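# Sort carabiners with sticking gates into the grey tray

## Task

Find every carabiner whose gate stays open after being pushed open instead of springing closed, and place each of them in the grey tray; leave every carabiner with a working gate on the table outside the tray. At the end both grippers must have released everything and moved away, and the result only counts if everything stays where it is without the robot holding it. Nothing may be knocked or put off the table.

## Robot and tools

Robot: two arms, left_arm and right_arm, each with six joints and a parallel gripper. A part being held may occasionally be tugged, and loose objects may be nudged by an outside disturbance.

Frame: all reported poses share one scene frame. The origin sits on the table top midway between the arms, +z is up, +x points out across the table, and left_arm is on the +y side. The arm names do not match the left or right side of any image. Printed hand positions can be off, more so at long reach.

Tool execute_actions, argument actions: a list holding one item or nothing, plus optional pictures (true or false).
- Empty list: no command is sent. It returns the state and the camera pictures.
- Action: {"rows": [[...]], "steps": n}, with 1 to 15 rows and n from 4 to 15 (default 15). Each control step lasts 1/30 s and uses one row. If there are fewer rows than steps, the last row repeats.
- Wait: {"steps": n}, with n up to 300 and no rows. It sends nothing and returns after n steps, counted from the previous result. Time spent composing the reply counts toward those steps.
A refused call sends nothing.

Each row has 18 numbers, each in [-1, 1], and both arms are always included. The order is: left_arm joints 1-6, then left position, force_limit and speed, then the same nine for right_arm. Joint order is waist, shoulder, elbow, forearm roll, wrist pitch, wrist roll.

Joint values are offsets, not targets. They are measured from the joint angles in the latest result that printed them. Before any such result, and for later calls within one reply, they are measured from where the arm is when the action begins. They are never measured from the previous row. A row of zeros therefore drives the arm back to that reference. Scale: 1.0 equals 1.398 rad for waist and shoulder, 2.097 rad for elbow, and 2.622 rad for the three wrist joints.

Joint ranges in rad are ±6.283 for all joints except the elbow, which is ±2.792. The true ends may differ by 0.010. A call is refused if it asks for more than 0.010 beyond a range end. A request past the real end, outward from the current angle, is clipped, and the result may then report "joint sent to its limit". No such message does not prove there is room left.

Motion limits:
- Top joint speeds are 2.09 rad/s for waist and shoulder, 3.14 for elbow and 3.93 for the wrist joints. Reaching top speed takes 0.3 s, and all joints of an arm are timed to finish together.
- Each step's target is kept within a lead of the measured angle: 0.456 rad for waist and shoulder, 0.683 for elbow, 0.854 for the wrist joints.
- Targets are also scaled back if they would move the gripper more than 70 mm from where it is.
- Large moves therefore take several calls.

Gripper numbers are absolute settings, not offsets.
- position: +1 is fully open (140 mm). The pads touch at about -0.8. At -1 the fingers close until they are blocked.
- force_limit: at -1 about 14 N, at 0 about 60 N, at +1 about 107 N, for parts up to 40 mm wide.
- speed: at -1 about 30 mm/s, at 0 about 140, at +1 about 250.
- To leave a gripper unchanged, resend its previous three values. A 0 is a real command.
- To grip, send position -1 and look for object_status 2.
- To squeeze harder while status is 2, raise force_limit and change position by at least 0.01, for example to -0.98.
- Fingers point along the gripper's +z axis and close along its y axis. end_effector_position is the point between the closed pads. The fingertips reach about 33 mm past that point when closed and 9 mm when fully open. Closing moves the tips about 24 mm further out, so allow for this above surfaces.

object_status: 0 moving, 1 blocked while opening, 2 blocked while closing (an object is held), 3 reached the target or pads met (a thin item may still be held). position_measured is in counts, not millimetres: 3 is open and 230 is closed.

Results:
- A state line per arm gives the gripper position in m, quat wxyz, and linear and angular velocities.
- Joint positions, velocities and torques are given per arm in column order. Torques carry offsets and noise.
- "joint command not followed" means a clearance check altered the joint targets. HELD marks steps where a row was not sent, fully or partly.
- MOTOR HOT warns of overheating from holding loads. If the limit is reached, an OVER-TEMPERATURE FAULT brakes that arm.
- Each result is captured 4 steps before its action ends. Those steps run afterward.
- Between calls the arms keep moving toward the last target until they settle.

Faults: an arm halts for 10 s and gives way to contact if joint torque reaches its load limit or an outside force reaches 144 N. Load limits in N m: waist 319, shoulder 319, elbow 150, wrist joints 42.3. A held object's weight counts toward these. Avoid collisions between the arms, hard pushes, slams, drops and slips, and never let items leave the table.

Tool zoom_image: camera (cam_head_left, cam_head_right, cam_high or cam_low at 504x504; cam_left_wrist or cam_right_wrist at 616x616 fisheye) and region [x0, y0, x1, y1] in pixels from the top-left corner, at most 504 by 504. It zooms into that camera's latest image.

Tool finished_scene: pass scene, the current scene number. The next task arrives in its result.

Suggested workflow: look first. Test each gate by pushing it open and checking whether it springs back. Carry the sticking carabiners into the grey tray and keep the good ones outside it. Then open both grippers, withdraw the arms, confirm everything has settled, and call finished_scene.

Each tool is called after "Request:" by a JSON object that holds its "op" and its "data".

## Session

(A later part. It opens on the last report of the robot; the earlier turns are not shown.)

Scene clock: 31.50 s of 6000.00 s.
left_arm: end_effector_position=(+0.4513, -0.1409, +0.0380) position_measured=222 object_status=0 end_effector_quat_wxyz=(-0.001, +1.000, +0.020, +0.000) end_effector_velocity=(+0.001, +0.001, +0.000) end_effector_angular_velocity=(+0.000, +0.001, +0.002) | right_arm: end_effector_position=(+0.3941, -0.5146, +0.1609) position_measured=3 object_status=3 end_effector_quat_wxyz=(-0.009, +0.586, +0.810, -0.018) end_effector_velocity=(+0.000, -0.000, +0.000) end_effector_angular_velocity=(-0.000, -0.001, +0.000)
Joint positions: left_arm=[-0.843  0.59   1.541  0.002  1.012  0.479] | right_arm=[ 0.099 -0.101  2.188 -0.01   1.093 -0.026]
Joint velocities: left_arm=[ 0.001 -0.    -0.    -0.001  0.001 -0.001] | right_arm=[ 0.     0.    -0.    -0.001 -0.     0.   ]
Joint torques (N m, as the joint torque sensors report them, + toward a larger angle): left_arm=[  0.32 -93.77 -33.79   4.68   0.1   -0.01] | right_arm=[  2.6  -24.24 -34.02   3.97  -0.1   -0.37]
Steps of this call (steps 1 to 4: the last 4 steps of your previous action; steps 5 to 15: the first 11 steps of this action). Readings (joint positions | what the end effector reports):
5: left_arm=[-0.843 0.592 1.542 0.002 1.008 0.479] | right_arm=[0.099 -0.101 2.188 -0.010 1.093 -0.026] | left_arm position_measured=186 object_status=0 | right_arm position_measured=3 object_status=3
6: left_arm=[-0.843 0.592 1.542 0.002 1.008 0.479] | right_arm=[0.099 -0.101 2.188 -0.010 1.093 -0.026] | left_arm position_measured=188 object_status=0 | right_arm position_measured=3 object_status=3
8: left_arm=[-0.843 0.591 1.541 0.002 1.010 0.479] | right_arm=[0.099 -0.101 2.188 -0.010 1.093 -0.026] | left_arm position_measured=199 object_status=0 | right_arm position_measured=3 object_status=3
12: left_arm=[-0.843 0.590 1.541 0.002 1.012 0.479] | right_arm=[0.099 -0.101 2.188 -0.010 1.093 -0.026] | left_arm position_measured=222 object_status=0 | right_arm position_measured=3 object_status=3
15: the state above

Request:
{"op": "execute_actions", "data": {"actions": [{"rows":[[0,0,0,0,0,0,-1,0,-0.3,0,0,0,0,0,0,1,0,0],[0,0,0,0,0,0,-1,0,-0.3,0,0,0,0,0,0,1,0,0],[0,-0.052,-0.027,0,0.049,0,-1,0,-0.3,0,0,0,0,0,0,1,0,0]],"steps":15}], "pictures": true}}

Scene clock: 32.03 s of 6000.00 s.
left_arm: end_effector_position=(+0.4498, -0.1379, +0.1218) position_measured=222 object_status=2 end_effector_quat_wxyz=(-0.001, +1.000, +0.020, +0.001) end_effector_velocity=(-0.005, +0.008, +0.047) end_effector_angular_velocity=(+0.014, +0.008, +0.003) | right_arm: end_effector_position=(+0.3941, -0.5146, +0.1609) position_measured=3 object_status=3 end_effector_quat_wxyz=(-0.009, +0.586, +0.810, -0.018) end_effector_velocity=(+0.000, -0.000, -0.000) end_effector_angular_velocity=(-0.001, +0.001, -0.000)
Joint positions: left_arm=[-0.843  0.52   1.487  0.002  1.135  0.479] | right_arm=[ 0.099 -0.101  2.188 -0.01   1.093 -0.026]
Joint velocities: left_arm=[ 0.    -0.038 -0.031 -0.     0.086 -0.002] | right_arm=[-0.     0.001 -0.    -0.001  0.    -0.   ]
Joint torques (N m, as the joint torque sensors report them, + toward a larger angle): left_arm=[ -1.18 -68.51 -29.52   4.17   0.17  -0.01] | right_arm=[  4.   -26.26 -34.69   3.83  -0.18  -0.23]
Steps of this call (steps 1 to 4: the last 4 steps of your previous action; step 5: the robot went on to your last target; steps 6 to 16: the first 11 steps of this action). Readings (joint positions | what the end effector reports):
6: left_arm=[-0.843 0.590 1.541 0.002 1.012 0.479] | right_arm=[0.099 -0.101 2.188 -0.010 1.093 -0.026] | left_arm position_measured=222 object_status=2 | right_arm position_measured=3 object_status=3
7: left_arm=[-0.843 0.590 1.541 0.002 1.012 0.479] | right_arm=[0.099 -0.101 2.188 -0.010 1.093 -0.026] | left_arm position_measured=222 object_status=2 | right_arm position_measured=3 object_status=3
9: left_arm=[-0.843 0.587 1.539 0.002 1.019 0.479] | right_arm=[0.099 -0.101 2.188 -0.010 1.093 -0.026] | left_arm position_measured=222 object_status=2 | right_arm position_measured=3 object_status=3
13: left_arm=[-0.843 0.535 1.498 0.002 1.108 0.479] | right_arm=[0.099 -0.101 2.188 -0.010 1.093 -0.026] | left_arm position_measured=222 object_status=2 | right_arm position_measured=3 object_status=3
16: the state above

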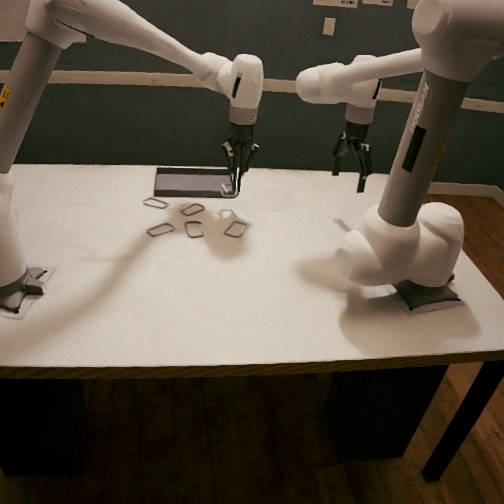

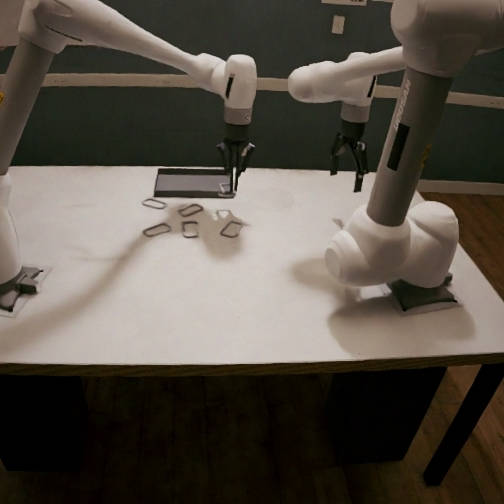

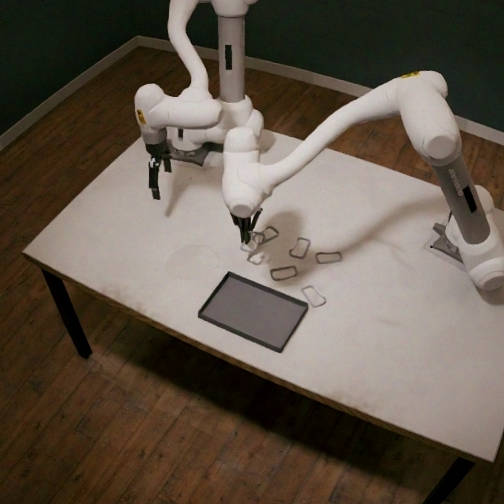

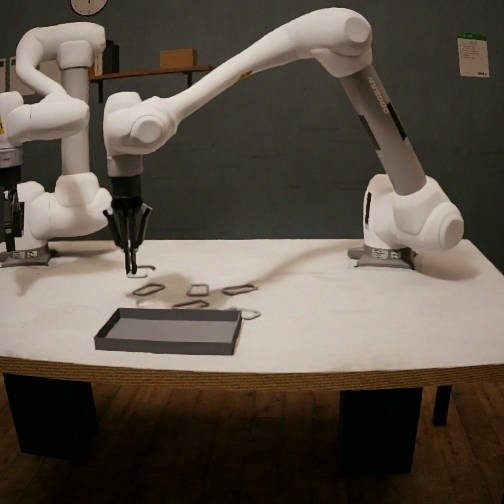

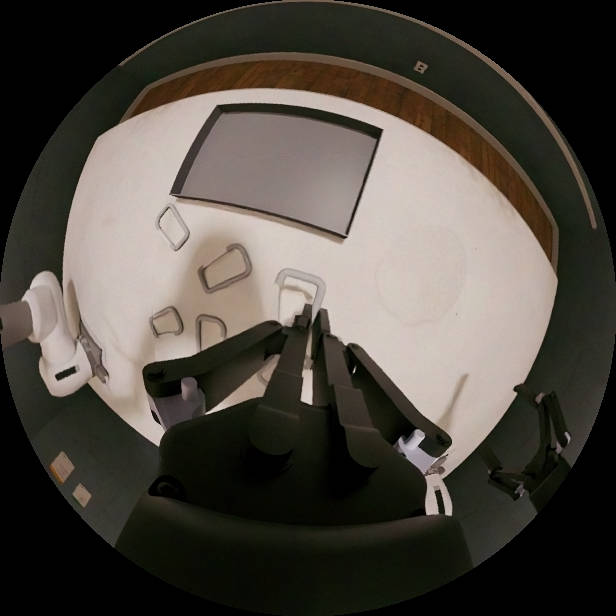

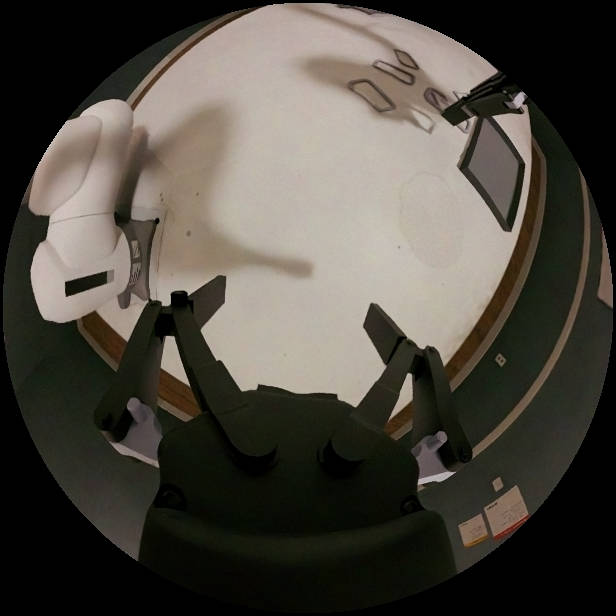

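Request:
{"op": "execute_actions", "data": {"actions": [{"rows":[[0.209,0.1066,-0.1165,0,0.036,0.111,-1,0,-0.3,0,0,0,0,0,0,1,0,0]],"steps":15}], "pictures": false}}

Request:
{"op": "execute_actions", "data": {"actions": [{"steps":8}], "pictures": true}}

Scene clock: 32.73 s of 6000.00 s.
left_arm: end_effector_position=(+0.5775, -0.1061, +0.1237) position_measured=222 object_status=2 end_effector_quat_wxyz=(-0.000, +1.000, +0.020, +0.001) end_effector_velocity=(+0.403, +0.141, -0.011) end_effector_angular_velocity=(+0.001, +0.001, +0.007) | right_arm: end_effector_position=(+0.3941, -0.5146, +0.1609) position_measured=3 object_status=3 end_effector_quat_wxyz=(-0.009, +0.586, +0.810, -0.018) end_effector_velocity=(-0.000, -0.000, -0.001) end_effector_angular_velocity=(-0.001, +0.001, -0.000)
Joint positions: left_arm=[-0.696  0.594  1.362  0.002  1.185  0.625] | right_arm=[ 0.099 -0.101  2.188 -0.01   1.093 -0.026]
Joint velocities: left_arm=[ 0.467  0.243 -0.385 -0.     0.142  0.461] | right_arm=[-0.     0.001  0.001 -0.001 -0.     0.   ]
Joint torques (N m, as the joint torque sensors report them, + toward a larger angle): left_arm=[ -3.05 -96.01 -36.05   4.87   0.66   0.11] | right_arm=[  2.84 -26.33 -34.82   4.02  -0.12  -0.05]
Steps of this call (steps 1 to 4: the last 4 steps of your previous action; steps 5 to 10: the robot went on to your last target; steps 11 to 21: the first 11 steps of this action). Readings (joint positions | what the end effector reports):
11: left_arm=[-0.843 0.518 1.484 0.002 1.140 0.479] | right_arm=[0.099 -0.101 2.188 -0.010 1.093 -0.026] | left_arm position_measured=222 object_status=2 | right_arm position_measured=3 object_status=3
12: left_arm=[-0.840 0.519 1.481 0.002 1.141 0.482] | right_arm=[0.099 -0.101 2.188 -0.010 1.093 -0.026] | left_arm position_measured=222 object_status=2 | right_arm position_measured=3 object_status=3
14: left_arm=[-0.811 0.534 1.457 0.002 1.150 0.511] | right_arm=[0.099 -0.101 2.188 -0.010 1.093 -0.026] | left_arm position_measured=222 object_status=2 | right_arm position_measured=3 object_status=3
18: left_arm=[-0.743 0.569 1.402 0.002 1.171 0.578] | right_arm=[0.099 -0.101 2.188 -0.010 1.093 -0.026] | left_arm position_measured=222 object_status=2 | right_arm position_measured=3 object_status=3
21: the state above

Scene clock: 33.00 s of 6000.00 s.
left_arm: end_effector_position=(+0.6812, -0.0606, +0.1201) position_measured=222 object_status=2 end_effector_quat_wxyz=(-0.000, +1.000, +0.021, +0.001) end_effector_velocity=(+0.295, +0.161, -0.013) end_effector_angular_velocity=(+0.000, +0.001, +0.012) | right_arm: end_effector_position=(+0.3941, -0.5146, +0.1609) position_measured=3 object_status=3 end_effector_quat_wxyz=(-0.009, +0.586, +0.810, -0.018) end_effector_velocity=(-0.000, +0.000, +0.000) end_effector_angular_velocity=(+0.000, -0.001, +0.001)
Joint positions: left_arm=[-0.574  0.657  1.262  0.002  1.222  0.746] | right_arm=[ 0.099 -0.101  2.188 -0.01   1.093 -0.026]
Joint velocities: left_arm=[ 0.356  0.18  -0.286 -0.001  0.106  0.345] | right_arm=[ 0.    -0.001  0.    -0.    -0.    -0.001]
Joint torques (N m, as the joint torque sensors report them, + toward a larger angle): left_arm=[ -16.62 -105.69  -37.94    4.55    0.15    0.16] | right_arm=[  3.46 -25.73 -34.51   3.78   0.05  -0.23]
Kept back: nothing.
Steps of this call (steps 1 to 4: the last 4 steps of your previous action; steps 5 to 8: the robot went on to your last target). Readings (joint positions | what the end effector reports):
1: left_arm=[-0.680 0.602 1.349 0.002 1.190 0.641] | right_arm=[0.099 -0.101 2.188 -0.010 1.093 -0.026] | left_arm position_measured=222 object_status=2 | right_arm position_measured=3 object_status=3
2: left_arm=[-0.664 0.610 1.336 0.002 1.195 0.657] | right_arm=[0.099 -0.101 2.188 -0.010 1.093 -0.026] | left_arm position_measured=222 object_status=2 | right_arm position_measured=3 object_status=3
4: left_arm=[-0.633 0.626 1.311 0.002 1.204 0.688] | right_arm=[0.099 -0.101 2.188 -0.010 1.093 -0.026] | left_arm position_measured=222 object_status=2 | right_arm position_measured=3 object_status=3
8: the state above

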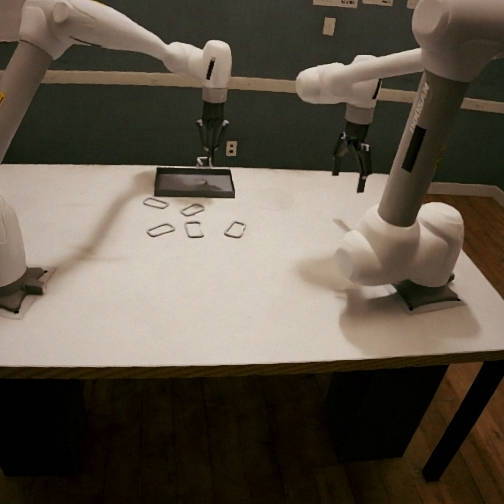

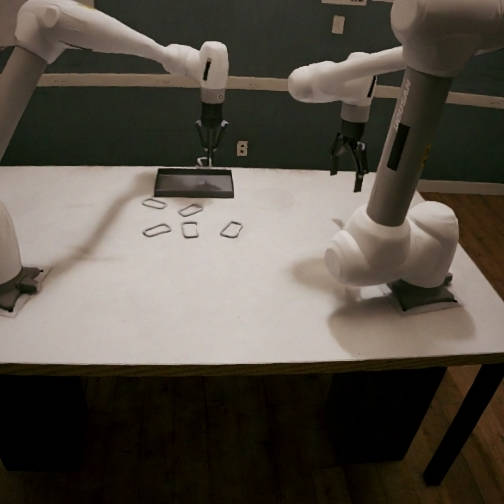

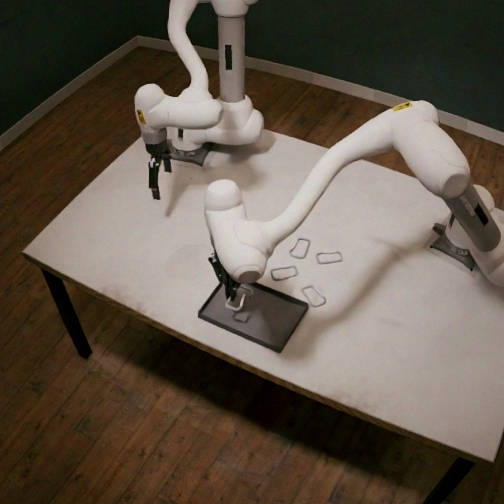

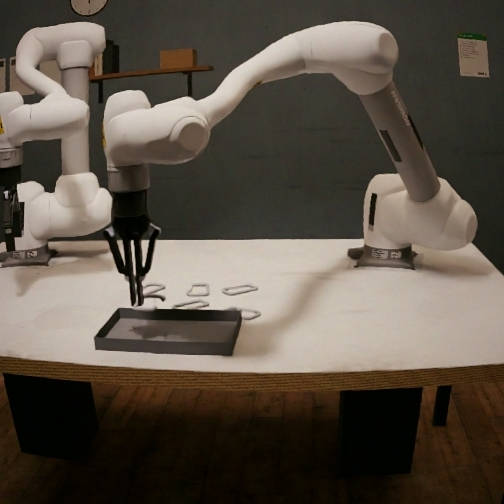

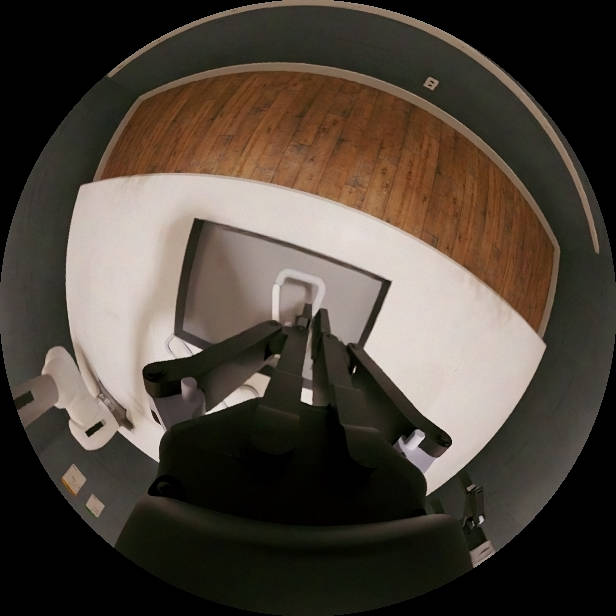

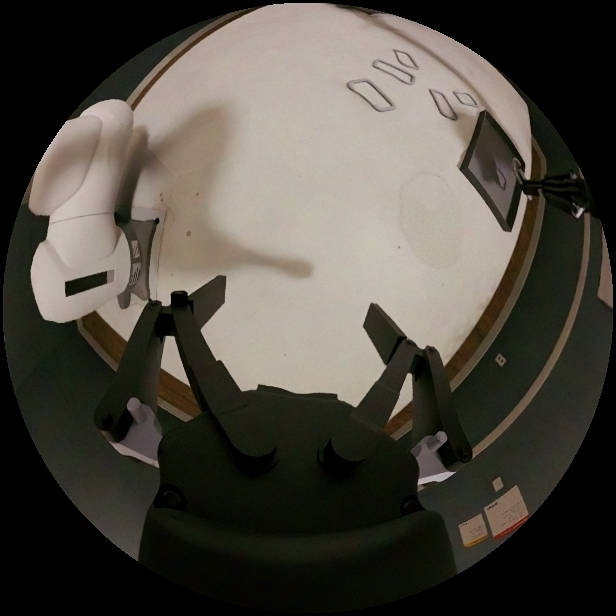

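Request:
{"op": "zoom_image", "data": {"camera": "cam_left_wrist", "region": [220,220,420,400]}}

Region (220, 220, 420, 400) of cam_left_wrist's 616x616 image, scaled by 2.520, with more detail than that image has; it fills the top 454 rows of this view, and the rest is white.

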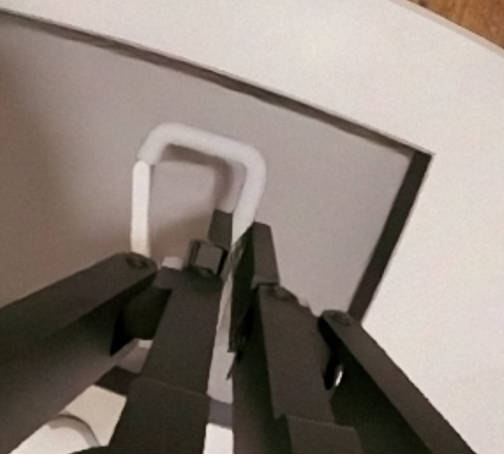

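Request:
{"op": "execute_actions", "data": {"actions": [{"rows":[[0,0.0343,0.028,0,-0.041,0,-1,0,-0.3,0,0,0,0,0,0,1,0,0]],"steps":15}], "pictures": true}}

Scene clock: 33.80 s of 6000.00 s.
left_arm: end_effector_position=(+0.6816, -0.0606, +0.0475) position_measured=222 object_status=2 end_effector_quat_wxyz=(-0.000, +1.000, +0.021, +0.001) end_effector_velocity=(-0.005, -0.002, -0.014) end_effector_angular_velocity=(+0.001, +0.002, -0.000) | right_arm: end_effector_position=(+0.3941, -0.5146, +0.1609) position_measured=3 object_status=3 end_effector_quat_wxyz=(-0.009, +0.586, +0.810, -0.018) end_effector_velocity=(+0.000, +0.000, -0.000) end_effector_angular_velocity=(-0.000, +0.001, -0.000)
Joint positions: left_arm=[-0.573  0.705  1.319  0.002  1.116  0.747] | right_arm=[ 0.099 -0.101  2.188 -0.01   1.093 -0.026]
Joint velocities: left_arm=[-0.005  0.007  0.014 -0.001 -0.02  -0.004] | right_arm=[ 0.     0.001 -0.     0.     0.     0.001]
Joint torques (N m, as the joint torque sensors report them, + toward a larger angle): left_arm=[   1.33 -106.33  -37.07    4.98   -0.11   -0.16] | right_arm=[  3.57 -25.69 -34.73   3.93  -0.01   0.  ]
Steps of this call (steps 1 to 13: the robot went on to your last target; steps 14 to 24: the first 11 steps of this action). Readings (joint positions | what the end effector reports):
14: left_arm=[-0.551 0.669 1.243 0.002 1.229 0.770] | right_arm=[0.099 -0.101 2.188 -0.010 1.093 -0.026] | left_arm position_measured=222 object_status=2 | right_arm position_measured=3 object_status=3
15: left_arm=[-0.552 0.671 1.247 0.002 1.223 0.769] | right_arm=[0.099 -0.101 2.188 -0.010 1.093 -0.026] | left_arm position_measured=222 object_status=2 | right_arm position_measured=3 object_status=3
17: left_arm=[-0.561 0.686 1.280 0.002 1.175 0.759] | right_arm=[0.099 -0.101 2.188 -0.010 1.093 -0.026] | left_arm position_measured=222 object_status=2 | right_arm position_measured=3 object_status=3
21: left_arm=[-0.573 0.704 1.317 0.002 1.121 0.748] | right_arm=[0.099 -0.101 2.188 -0.010 1.093 -0.026] | left_arm position_measured=222 object_status=2 | right_arm position_measured=3 object_status=3
24: the state above

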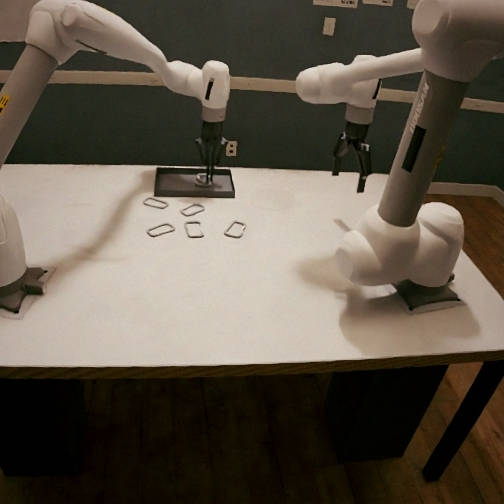

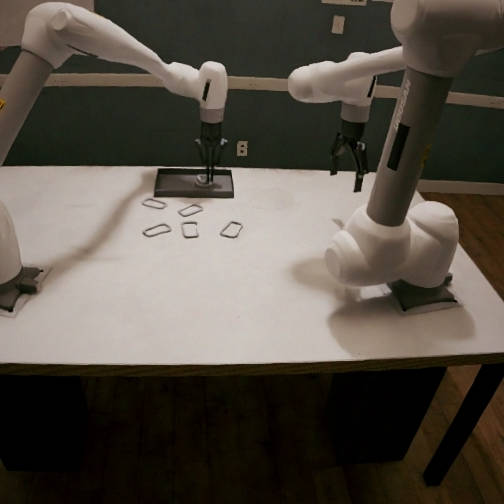

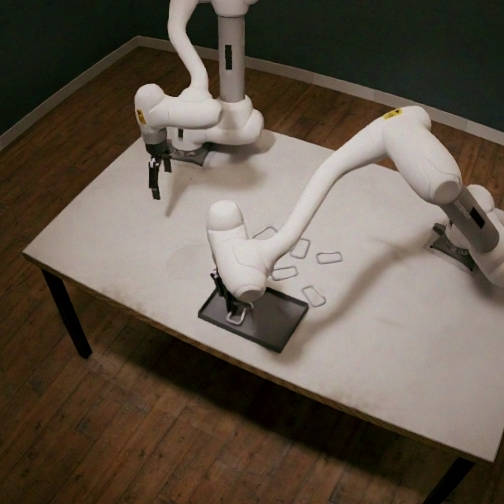

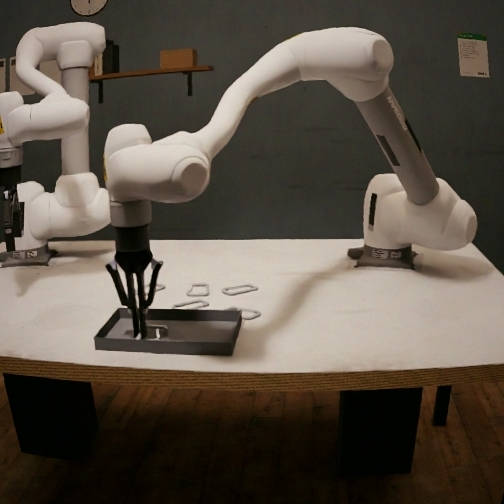

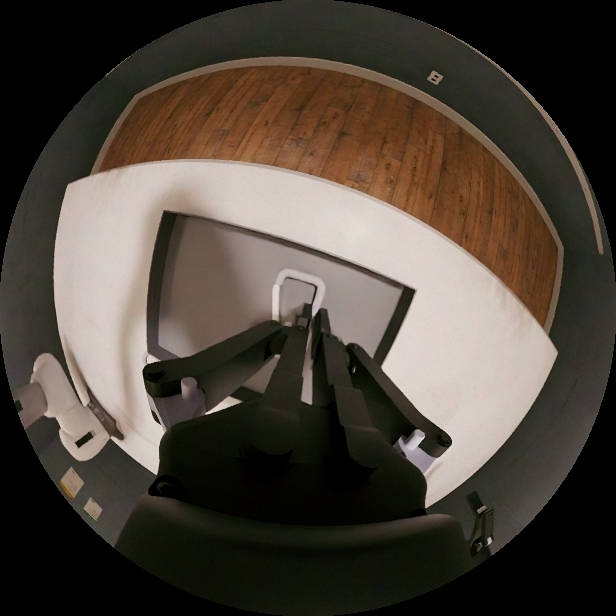

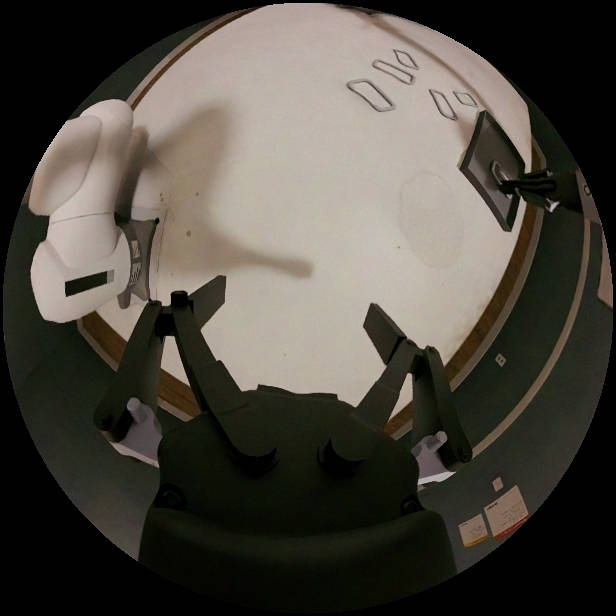

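Request:
{"op": "execute_actions", "data": {"actions": [{"rows":[[0,0.002,0.002,0,-0.003,0,-0.6,0,0,0,0,0,0,0,0,1,0,0],[0,0.002,0.002,0,-0.003,0,-0.6,0,0,0,0,0,0,0,0,1,0,0],[0,0.002,0.002,0,-0.003,0,-0.6,0,0,0,0,0,0,0,0,1,0,0],[0,0.002,0.002,0,-0.003,0,-0.6,0,0,0,0,0,0,0,0,1,0,0],[0,-0.0116,-0.0095,0,0.0139,0,-0.6,0,0,0,0,0,0,0,0,1,0,0],[0,-0.0116,-0.0095,0,0.0139,0,-0.6,0,0,0,0,0,0,0,0,1,0,0],[0,-0.0116,-0.0095,0,0.0139,0,-0.6,0,0,0,0,0,0,0,0,1,0,0],[0,-0.0116,-0.0095,0,0.0139,0,-0.6,0,0,0,0,0,0,0,0,1,0,0],[0,-0.0116,-0.0095,0,0.0139,0,-0.6,0,0,0,0,0,0,0,0,1,0,0],[0.0144,-0.025,0.0052,0,0.0093,0.0077,0.1,0,0,0,0,0,0,0,0,1,0,0]],"steps":15}], "pictures": false}}

Request:
{"op": "execute_actions", "data": {"actions": [{"steps":8}], "pictures": true}}

Scene clock: 34.50 s of 6000.00 s.
left_arm: end_effector_position=(+0.6825, -0.0583, +0.0707) position_measured=202 object_status=0 end_effector_quat_wxyz=(-0.000, +1.000, +0.021, +0.001) end_effector_velocity=(+0.010, +0.168, +0.027) end_effector_angular_velocity=(+0.037, +0.037, -0.029) | right_arm: end_effector_position=(+0.3941, -0.5146, +0.1609) position_measured=3 object_status=3 end_effector_quat_wxyz=(-0.009, +0.586, +0.810, -0.018) end_effector_velocity=(-0.000, +0.000, -0.000) end_effector_angular_velocity=(+0.001, +0.001, +0.000)
Joint positions: left_arm=[-0.571  0.687  1.305  0.002  1.148  0.749] | right_arm=[ 0.099 -0.101  2.188 -0.01   1.093 -0.026]
Joint velocities: left_arm=[ 0.14  -0.154  0.219 -0.    -0.013  0.169] | right_arm=[ 0.     0.     0.     0.001  0.    -0.   ]
Joint torques (N m, as the joint torque sensors report them, + toward a larger angle): left_arm=[  40.13 -127.49  -31.03    5.24    0.9    -0.25] | right_arm=[  2.89 -26.29 -34.89   3.75   0.08  -0.38]
Steps of this call (steps 1 to 4: the last 4 steps of your previous action; steps 5 to 10: the robot went on to your last target; steps 11 to 21: the first 11 steps of this action). Readings (joint positions | what the end effector reports):
11: left_arm=[-0.574 0.705 1.321 0.002 1.115 0.746] | right_arm=[0.099 -0.101 2.188 -0.010 1.093 -0.026] | left_arm position_measured=222 object_status=0 | right_arm position_measured=3 object_status=3
12: left_arm=[-0.574 0.706 1.321 0.002 1.113 0.746] | right_arm=[0.099 -0.101 2.188 -0.010 1.093 -0.026] | left_arm position_measured=222 object_status=0 | right_arm position_measured=3 object_status=3
14: left_arm=[-0.574 0.707 1.323 0.002 1.110 0.746] | right_arm=[0.099 -0.101 2.188 -0.010 1.093 -0.026] | left_arm position_measured=206 object_status=0 | right_arm position_measured=3 object_status=3
18: left_arm=[-0.574 0.694 1.307 0.002 1.137 0.746] | right_arm=[0.099 -0.101 2.188 -0.010 1.093 -0.026] | left_arm position_measured=205 object_status=0 | right_arm position_measured=3 object_status=3
21: the state above

Scene clock: 34.77 s of 6000.00 s.
left_arm: end_effector_position=(+0.6856, -0.0397, +0.0733) position_measured=141 object_status=0 end_effector_quat_wxyz=(-0.000, +1.000, +0.021, +0.001) end_effector_velocity=(+0.001, +0.005, +0.000) end_effector_angular_velocity=(+0.000, -0.000, +0.001) | right_arm: end_effector_position=(+0.3941, -0.5146, +0.1609) position_measured=3 object_status=3 end_effector_quat_wxyz=(-0.009, +0.586, +0.810, -0.018) end_effector_velocity=(-0.000, -0.000, +0.000) end_effector_angular_velocity=(-0.000, -0.000, +0.001)
Joint positions: left_arm=[-0.554  0.67   1.33   0.002  1.141  0.767] | right_arm=[ 0.099 -0.101  2.188 -0.01   1.093 -0.026]
Joint velocities: left_arm=[ 0.005 -0.004  0.007  0.    -0.003  0.003] | right_arm=[ 0.    -0.     0.    -0.001 -0.    -0.001]
Joint torques (N m, as the joint torque sensors report them, + toward a larger angle): left_arm=[   2.57 -103.61  -36.11    4.84   -0.21    0.54] | right_arm=[  1.64 -24.76 -34.27   3.8   -0.14  -0.18]
Kept back: nothing.
Steps of this call (steps 1 to 4: the last 4 steps of your previous action; steps 5 to 8: the robot went on to your last target). Readings (joint positions | what the end effector reports):
1: left_arm=[-0.565 0.681 1.314 0.002 1.146 0.756] | right_arm=[0.099 -0.101 2.188 -0.010 1.093 -0.026] | left_arm position_measured=194 object_status=0 | right_arm position_measured=3 object_status=3
2: left_arm=[-0.559 0.676 1.321 0.002 1.144 0.760] | right_arm=[0.099 -0.101 2.188 -0.010 1.093 -0.026] | left_arm position_measured=187 object_status=0 | right_arm position_measured=3 object_status=3
4: left_arm=[-0.555 0.672 1.327 0.002 1.142 0.765] | right_arm=[0.099 -0.101 2.188 -0.010 1.093 -0.026] | left_arm position_measured=172 object_status=0 | right_arm position_measured=3 object_status=3
8: the state above

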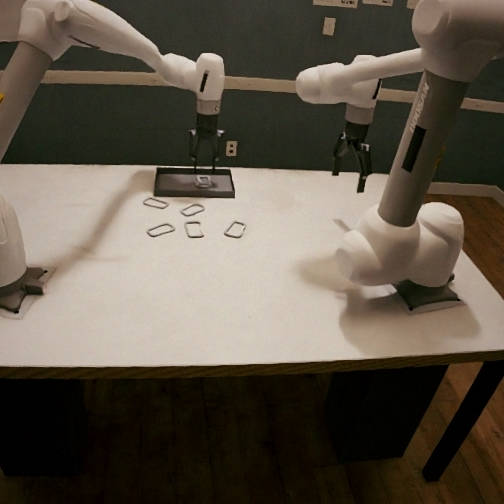

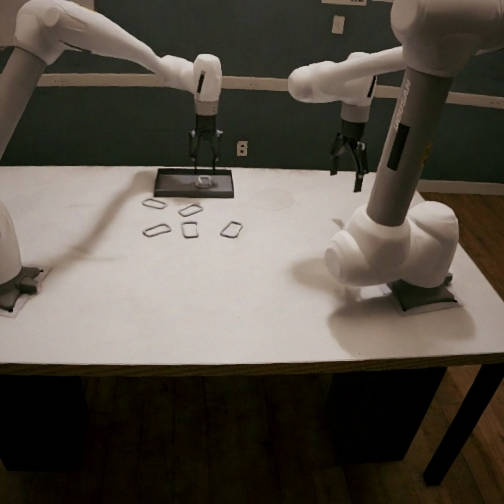

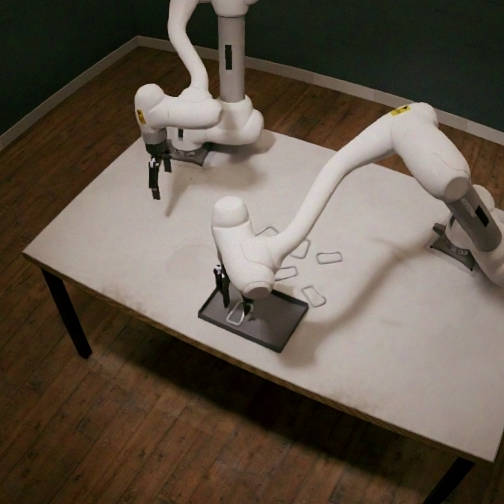

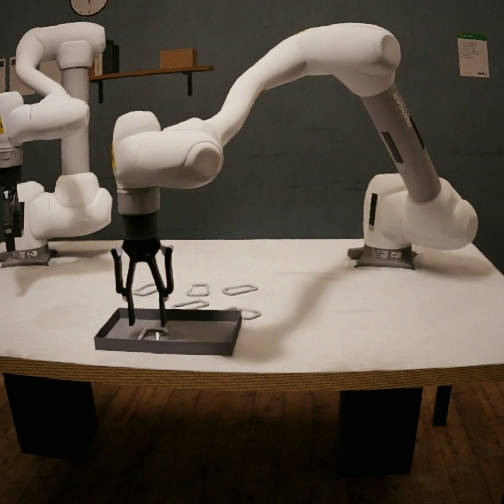

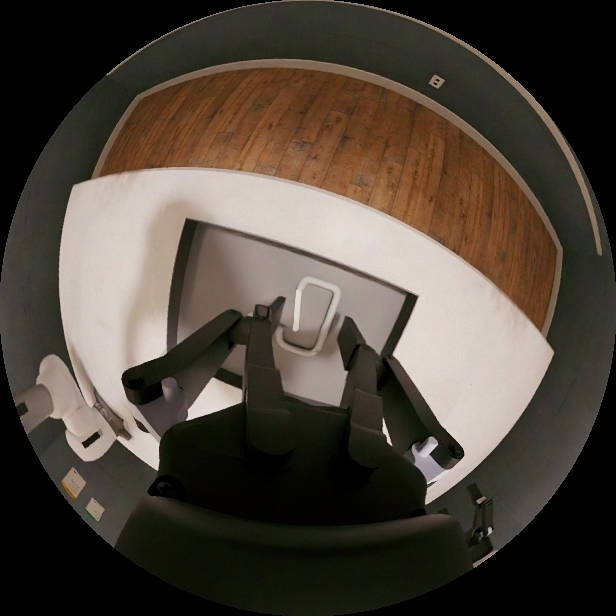

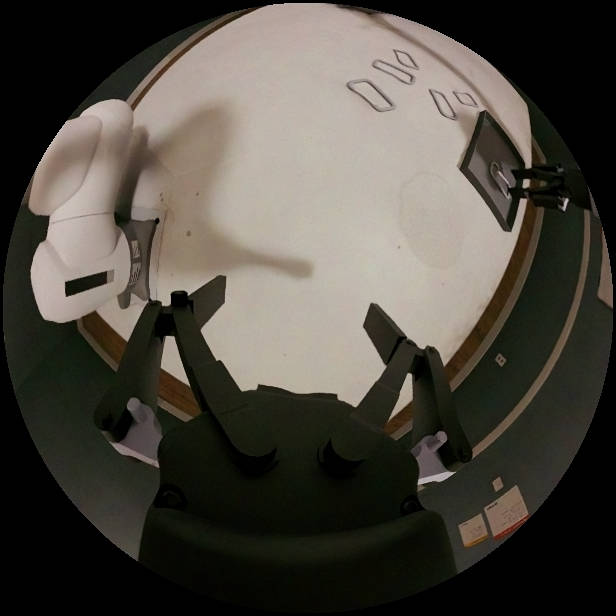

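Request:
{"op": "execute_actions", "data": {"actions": [{"rows":[[0,-0.022,-0.018,0,0.026,0,0.1,0,0,0,0,0,0,0,0,1,0,0],[0,-0.022,-0.018,0,0.026,0,0.1,0,0,0,0,0,0,0,0,1,0,0],[0,-0.022,-0.018,0,0.026,0,0.1,0,0,0,0,0,0,0,0,1,0,0],[0,-0.022,-0.018,0,0.026,0,0.1,0,0,0,0,0,0,0,0,1,0,0],[0,-0.022,-0.018,0,0.026,0,0.1,0,0,0,0,0,0,0,0,1,0,0],[0,-0.022,-0.018,0,0.026,0,0.1,0,0,0,0,0,0,0,0,1,0,0],[-0.29,-0.3165,0.3017,0,-0.0723,-0.14,0.1,0,0,0,0,0,0,0,0,1,0,0]],"steps":15}], "pictures": false}}

Request:
{"op": "execute_actions", "data": {"actions": [{"steps":22}], "pictures": true}}

Scene clock: 35.40 s of 6000.00 s.
left_arm: end_effector_position=(+0.6397, -0.0477, +0.1201) position_measured=117 object_status=3 end_effector_quat_wxyz=(-0.000, +1.000, +0.018, +0.001) end_effector_velocity=(-0.477, -0.072, +0.001) end_effector_angular_velocity=(+0.013, +0.013, -0.061) | right_arm: end_effector_position=(+0.3941, -0.5146, +0.1609) position_measured=3 object_status=3 end_effector_quat_wxyz=(-0.009, +0.586, +0.810, -0.018) end_effector_velocity=(+0.000, +0.000, -0.000) end_effector_angular_velocity=(-0.000, +0.000, +0.000)
Joint positions: left_arm=[-0.597  0.596  1.366  0.002  1.178  0.728] | right_arm=[ 0.099 -0.101  2.188 -0.01   1.093 -0.026]
Joint velocities: left_arm=[-0.456 -0.44   0.735 -0.    -0.276 -0.395] | right_arm=[ 0.  0. -0.  0.  0. -0.]
Joint torques (N m, as the joint torque sensors report them, + toward a larger angle): left_arm=[ 20.02 -89.22 -36.11   5.2   -0.06   0.01] | right_arm=[  3.19 -25.83 -34.11   3.74  -0.14  -0.06]
Steps of this call (steps 1 to 8: the robot went on to your last target; steps 9 to 19: the first 11 steps of this action). Readings (joint positions | what the end effector reports):
9: left_arm=[-0.553 0.670 1.330 0.002 1.140 0.767] | right_arm=[0.099 -0.101 2.188 -0.010 1.093 -0.026] | left_arm position_measured=117 object_status=3 | right_arm position_measured=3 object_status=3
10: left_arm=[-0.553 0.667 1.327 0.002 1.146 0.767] | right_arm=[0.099 -0.101 2.188 -0.010 1.093 -0.026] | left_arm position_measured=117 object_status=3 | right_arm position_measured=3 object_status=3
12: left_arm=[-0.553 0.651 1.307 0.002 1.181 0.767] | right_arm=[0.099 -0.101 2.188 -0.010 1.093 -0.026] | left_arm position_measured=117 object_status=3 | right_arm position_measured=3 object_status=3
16: left_arm=[-0.556 0.637 1.299 0.002 1.204 0.765] | right_arm=[0.099 -0.101 2.188 -0.010 1.093 -0.026] | left_arm position_measured=117 object_status=3 | right_arm position_measured=3 object_status=3
19: the state above

Scene clock: 36.13 s of 6000.00 s.
left_arm: end_effector_position=(+0.3273, -0.0053, +0.1064) position_measured=117 object_status=3 end_effector_quat_wxyz=(-0.000, +1.000, +0.004, +0.001) end_effector_velocity=(-0.385, +0.173, -0.050) end_effector_angular_velocity=(-0.001, +0.001, -0.041) | right_arm: end_effector_position=(+0.3941, -0.5146, +0.1609) position_measured=3 object_status=3 end_effector_quat_wxyz=(-0.009, +0.586, +0.810, -0.018) end_effector_velocity=(-0.000, -0.000, +0.000) end_effector_angular_velocity=(+0.000, -0.001, -0.000)
Joint positions: left_arm=[-0.906  0.281  1.876  0.002  0.984  0.447] | right_arm=[ 0.099 -0.101  2.188 -0.01   1.093 -0.026]
Joint velocities: left_arm=[-0.423 -0.432  0.699 -0.    -0.266 -0.382] | right_arm=[-0.    -0.002  0.     0.     0.     0.   ]
Joint torques (N m, as the joint torque sensors report them, + toward a larger angle): left_arm=[  2.17 -62.37 -31.41   4.37   0.68  -0.07] | right_arm=[  1.76 -26.54 -35.     3.88  -0.17  -0.46]
Kept back: nothing.
Steps of this call (steps 1 to 4: the last 4 steps of your previous action; steps 5 to 22: the robot went on to your last target). Readings (joint positions | what the end effector reports):
1: left_arm=[-0.611 0.581 1.390 0.002 1.169 0.715] | right_arm=[0.099 -0.101 2.188 -0.010 1.093 -0.026] | left_arm position_measured=117 object_status=3 | right_arm position_measured=3 object_status=3
2: left_arm=[-0.625 0.567 1.412 0.002 1.161 0.702] | right_arm=[0.099 -0.101 2.188 -0.010 1.093 -0.026] | left_arm position_measured=117 object_status=3 | right_arm position_measured=3 object_status=3
4: left_arm=[-0.652 0.540 1.457 0.002 1.144 0.678] | right_arm=[0.099 -0.101 2.188 -0.010 1.093 -0.026] | left_arm position_measured=117 object_status=3 | right_arm position_measured=3 object_status=3
8: left_arm=[-0.708 0.483 1.549 0.002 1.109 0.627] | right_arm=[0.099 -0.101 2.188 -0.010 1.093 -0.026] | left_arm position_measured=117 object_status=3 | right_arm position_measured=3 object_status=3
22: the state above

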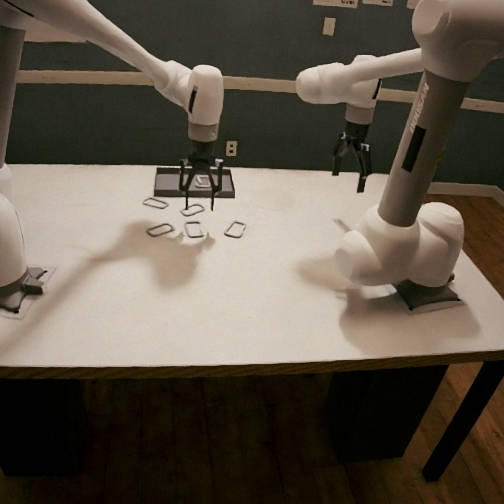

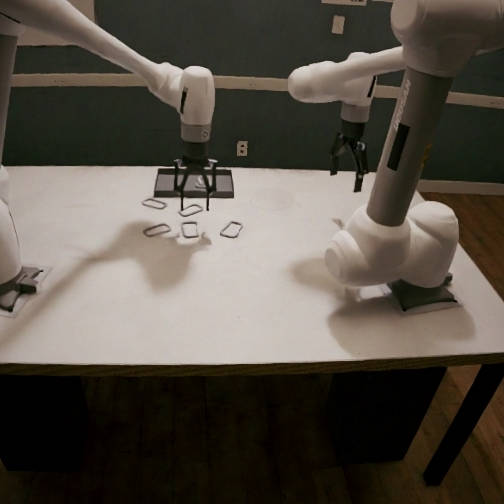

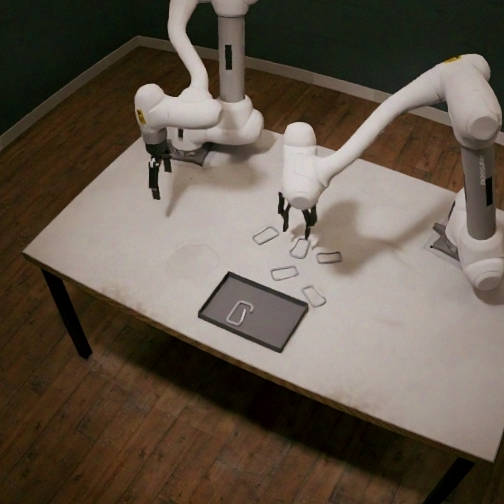

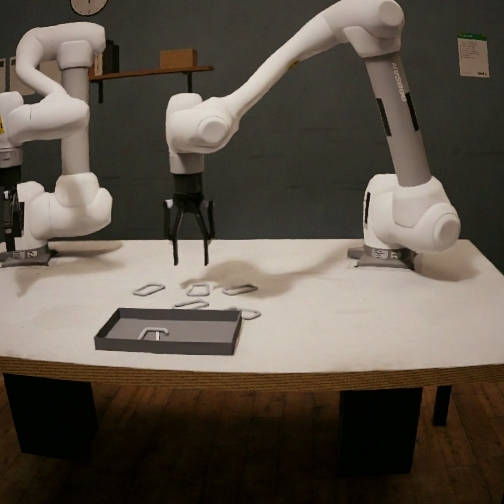

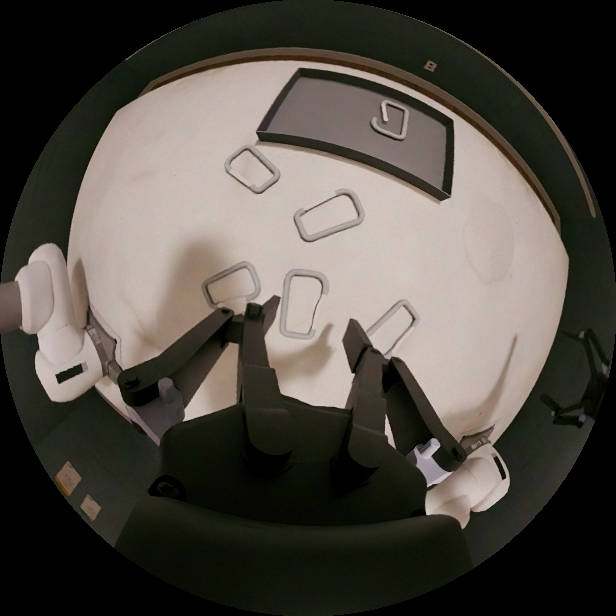

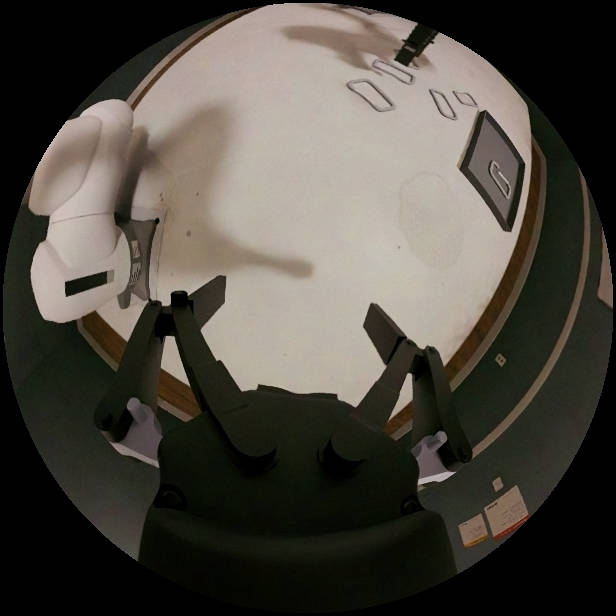

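Request:
{"op": "execute_actions", "data": {"actions": []}}

Request:
{"op": "zoom_image", "data": {"camera": "cam_left_wrist", "region": [190,220,440,420]}}

Scene clock: 36.27 s of 6000.00 s.
left_arm: end_effector_position=(+0.2875, +0.0145, +0.1007) position_measured=117 object_status=3 end_effector_quat_wxyz=(-0.000, +1.000, +0.002, +0.001) end_effector_velocity=(-0.137, +0.075, -0.022) end_effector_angular_velocity=(-0.002, +0.000, -0.015) | right_arm: end_effector_position=(+0.3941, -0.5146, +0.1609) position_measured=3 object_status=3 end_effector_quat_wxyz=(-0.009, +0.586, +0.810, -0.018) end_effector_velocity=(-0.000, +0.000, -0.000) end_effector_angular_velocity=(+0.001, +0.000, -0.001)
Joint positions: left_arm=[-0.951  0.236  1.949  0.002  0.956  0.407] | right_arm=[ 0.099 -0.101  2.188 -0.01   1.093 -0.026]
Joint velocities: left_arm=[-0.159 -0.162  0.261 -0.001 -0.1   -0.144] | right_arm=[-0.    -0.     0.001  0.001 -0.     0.001]
Joint torques (N m, as the joint torque sensors report them, + toward a larger angle): left_arm=[  7.33 -45.42 -39.98   5.36  -0.4    0.17] | right_arm=[  2.57 -25.65 -34.15   4.    -0.11  -0.13]
Kept back: nothing.
Steps of this call (steps 1 to 4: the robot went on to your last target). Readings (joint positions | what the end effector reports):
1: left_arm=[-0.921 0.267 1.899 0.002 0.975 0.435] | right_arm=[0.099 -0.101 2.188 -0.010 1.093 -0.026] | left_arm position_measured=117 object_status=3 | right_arm position_measured=3 object_status=3
2: left_arm=[-0.934 0.253 1.921 0.002 0.967 0.423] | right_arm=[0.099 -0.101 2.188 -0.010 1.093 -0.026] | left_arm position_measured=117 object_status=3 | right_arm position_measured=3 object_status=3
4: the state above

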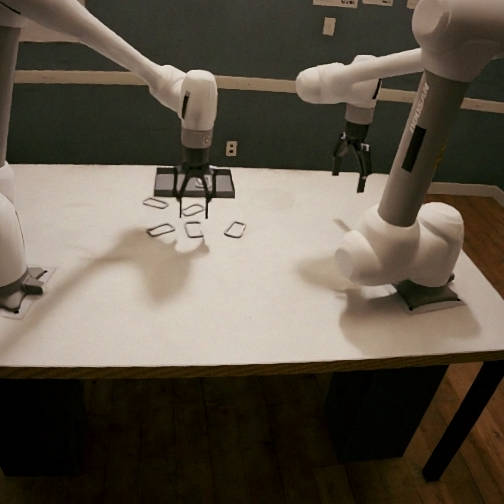

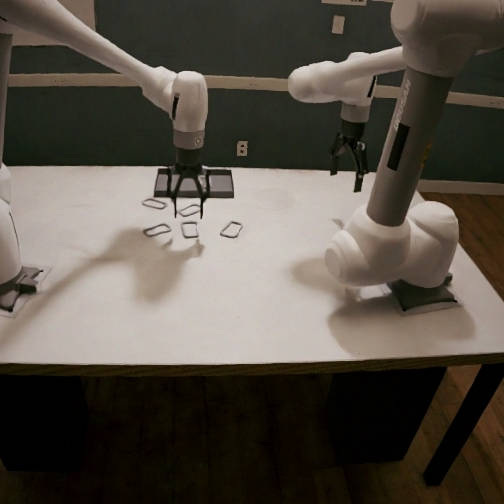

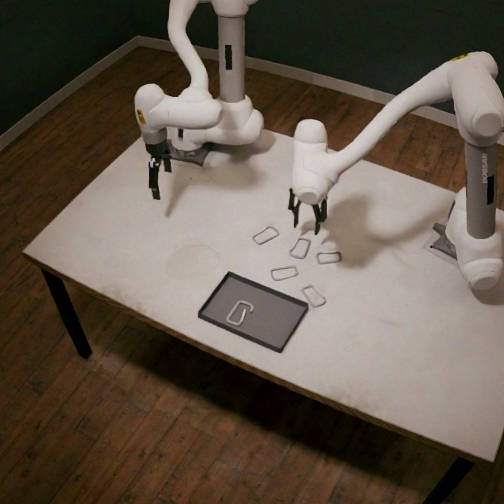

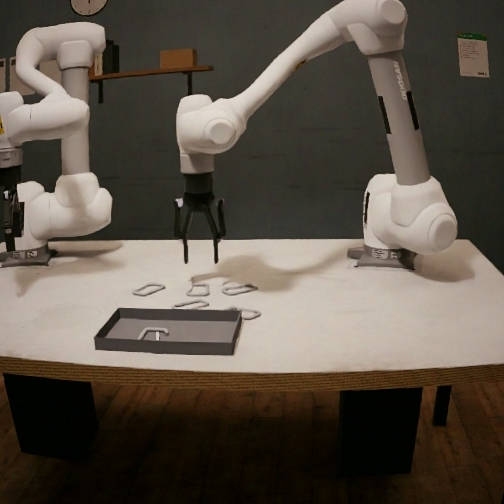

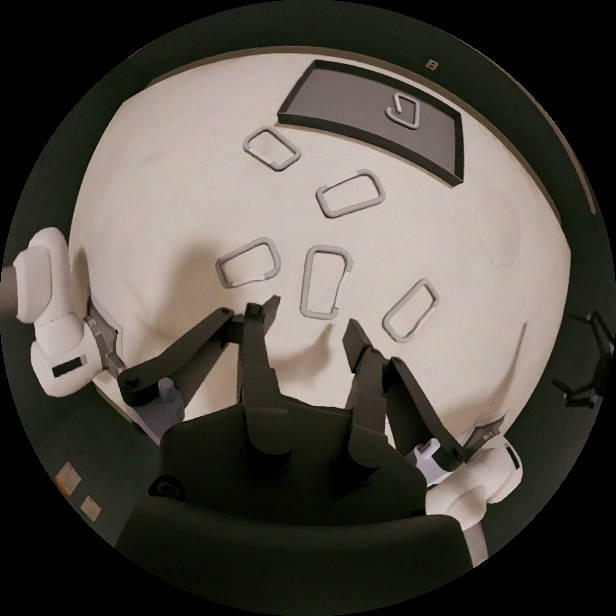

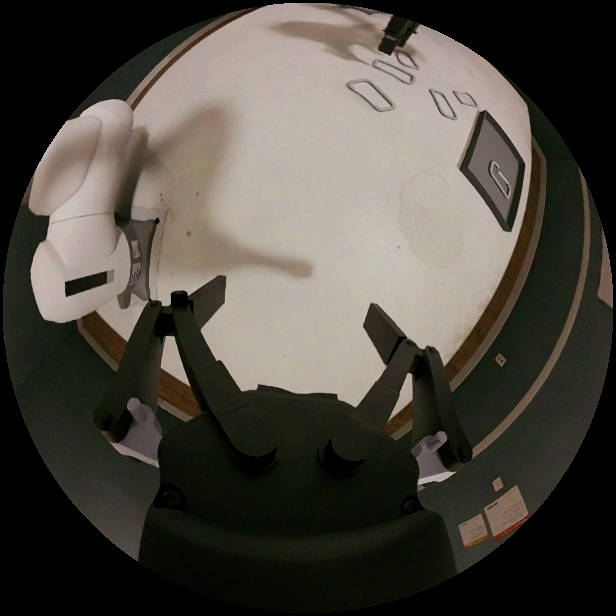

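Region (190, 220, 440, 420) of cam_left_wrist's 616x616 image, scaled by 2.016, with more detail than that image has; it fills the top 403 rows of this view, and the rest is white.

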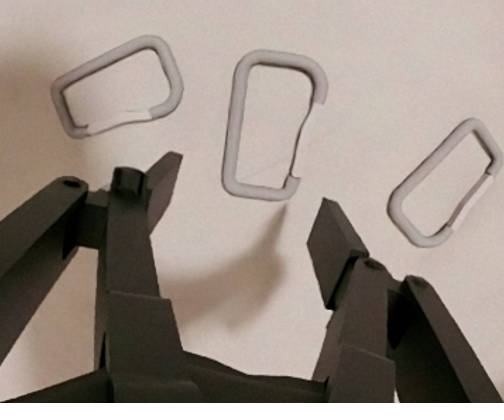

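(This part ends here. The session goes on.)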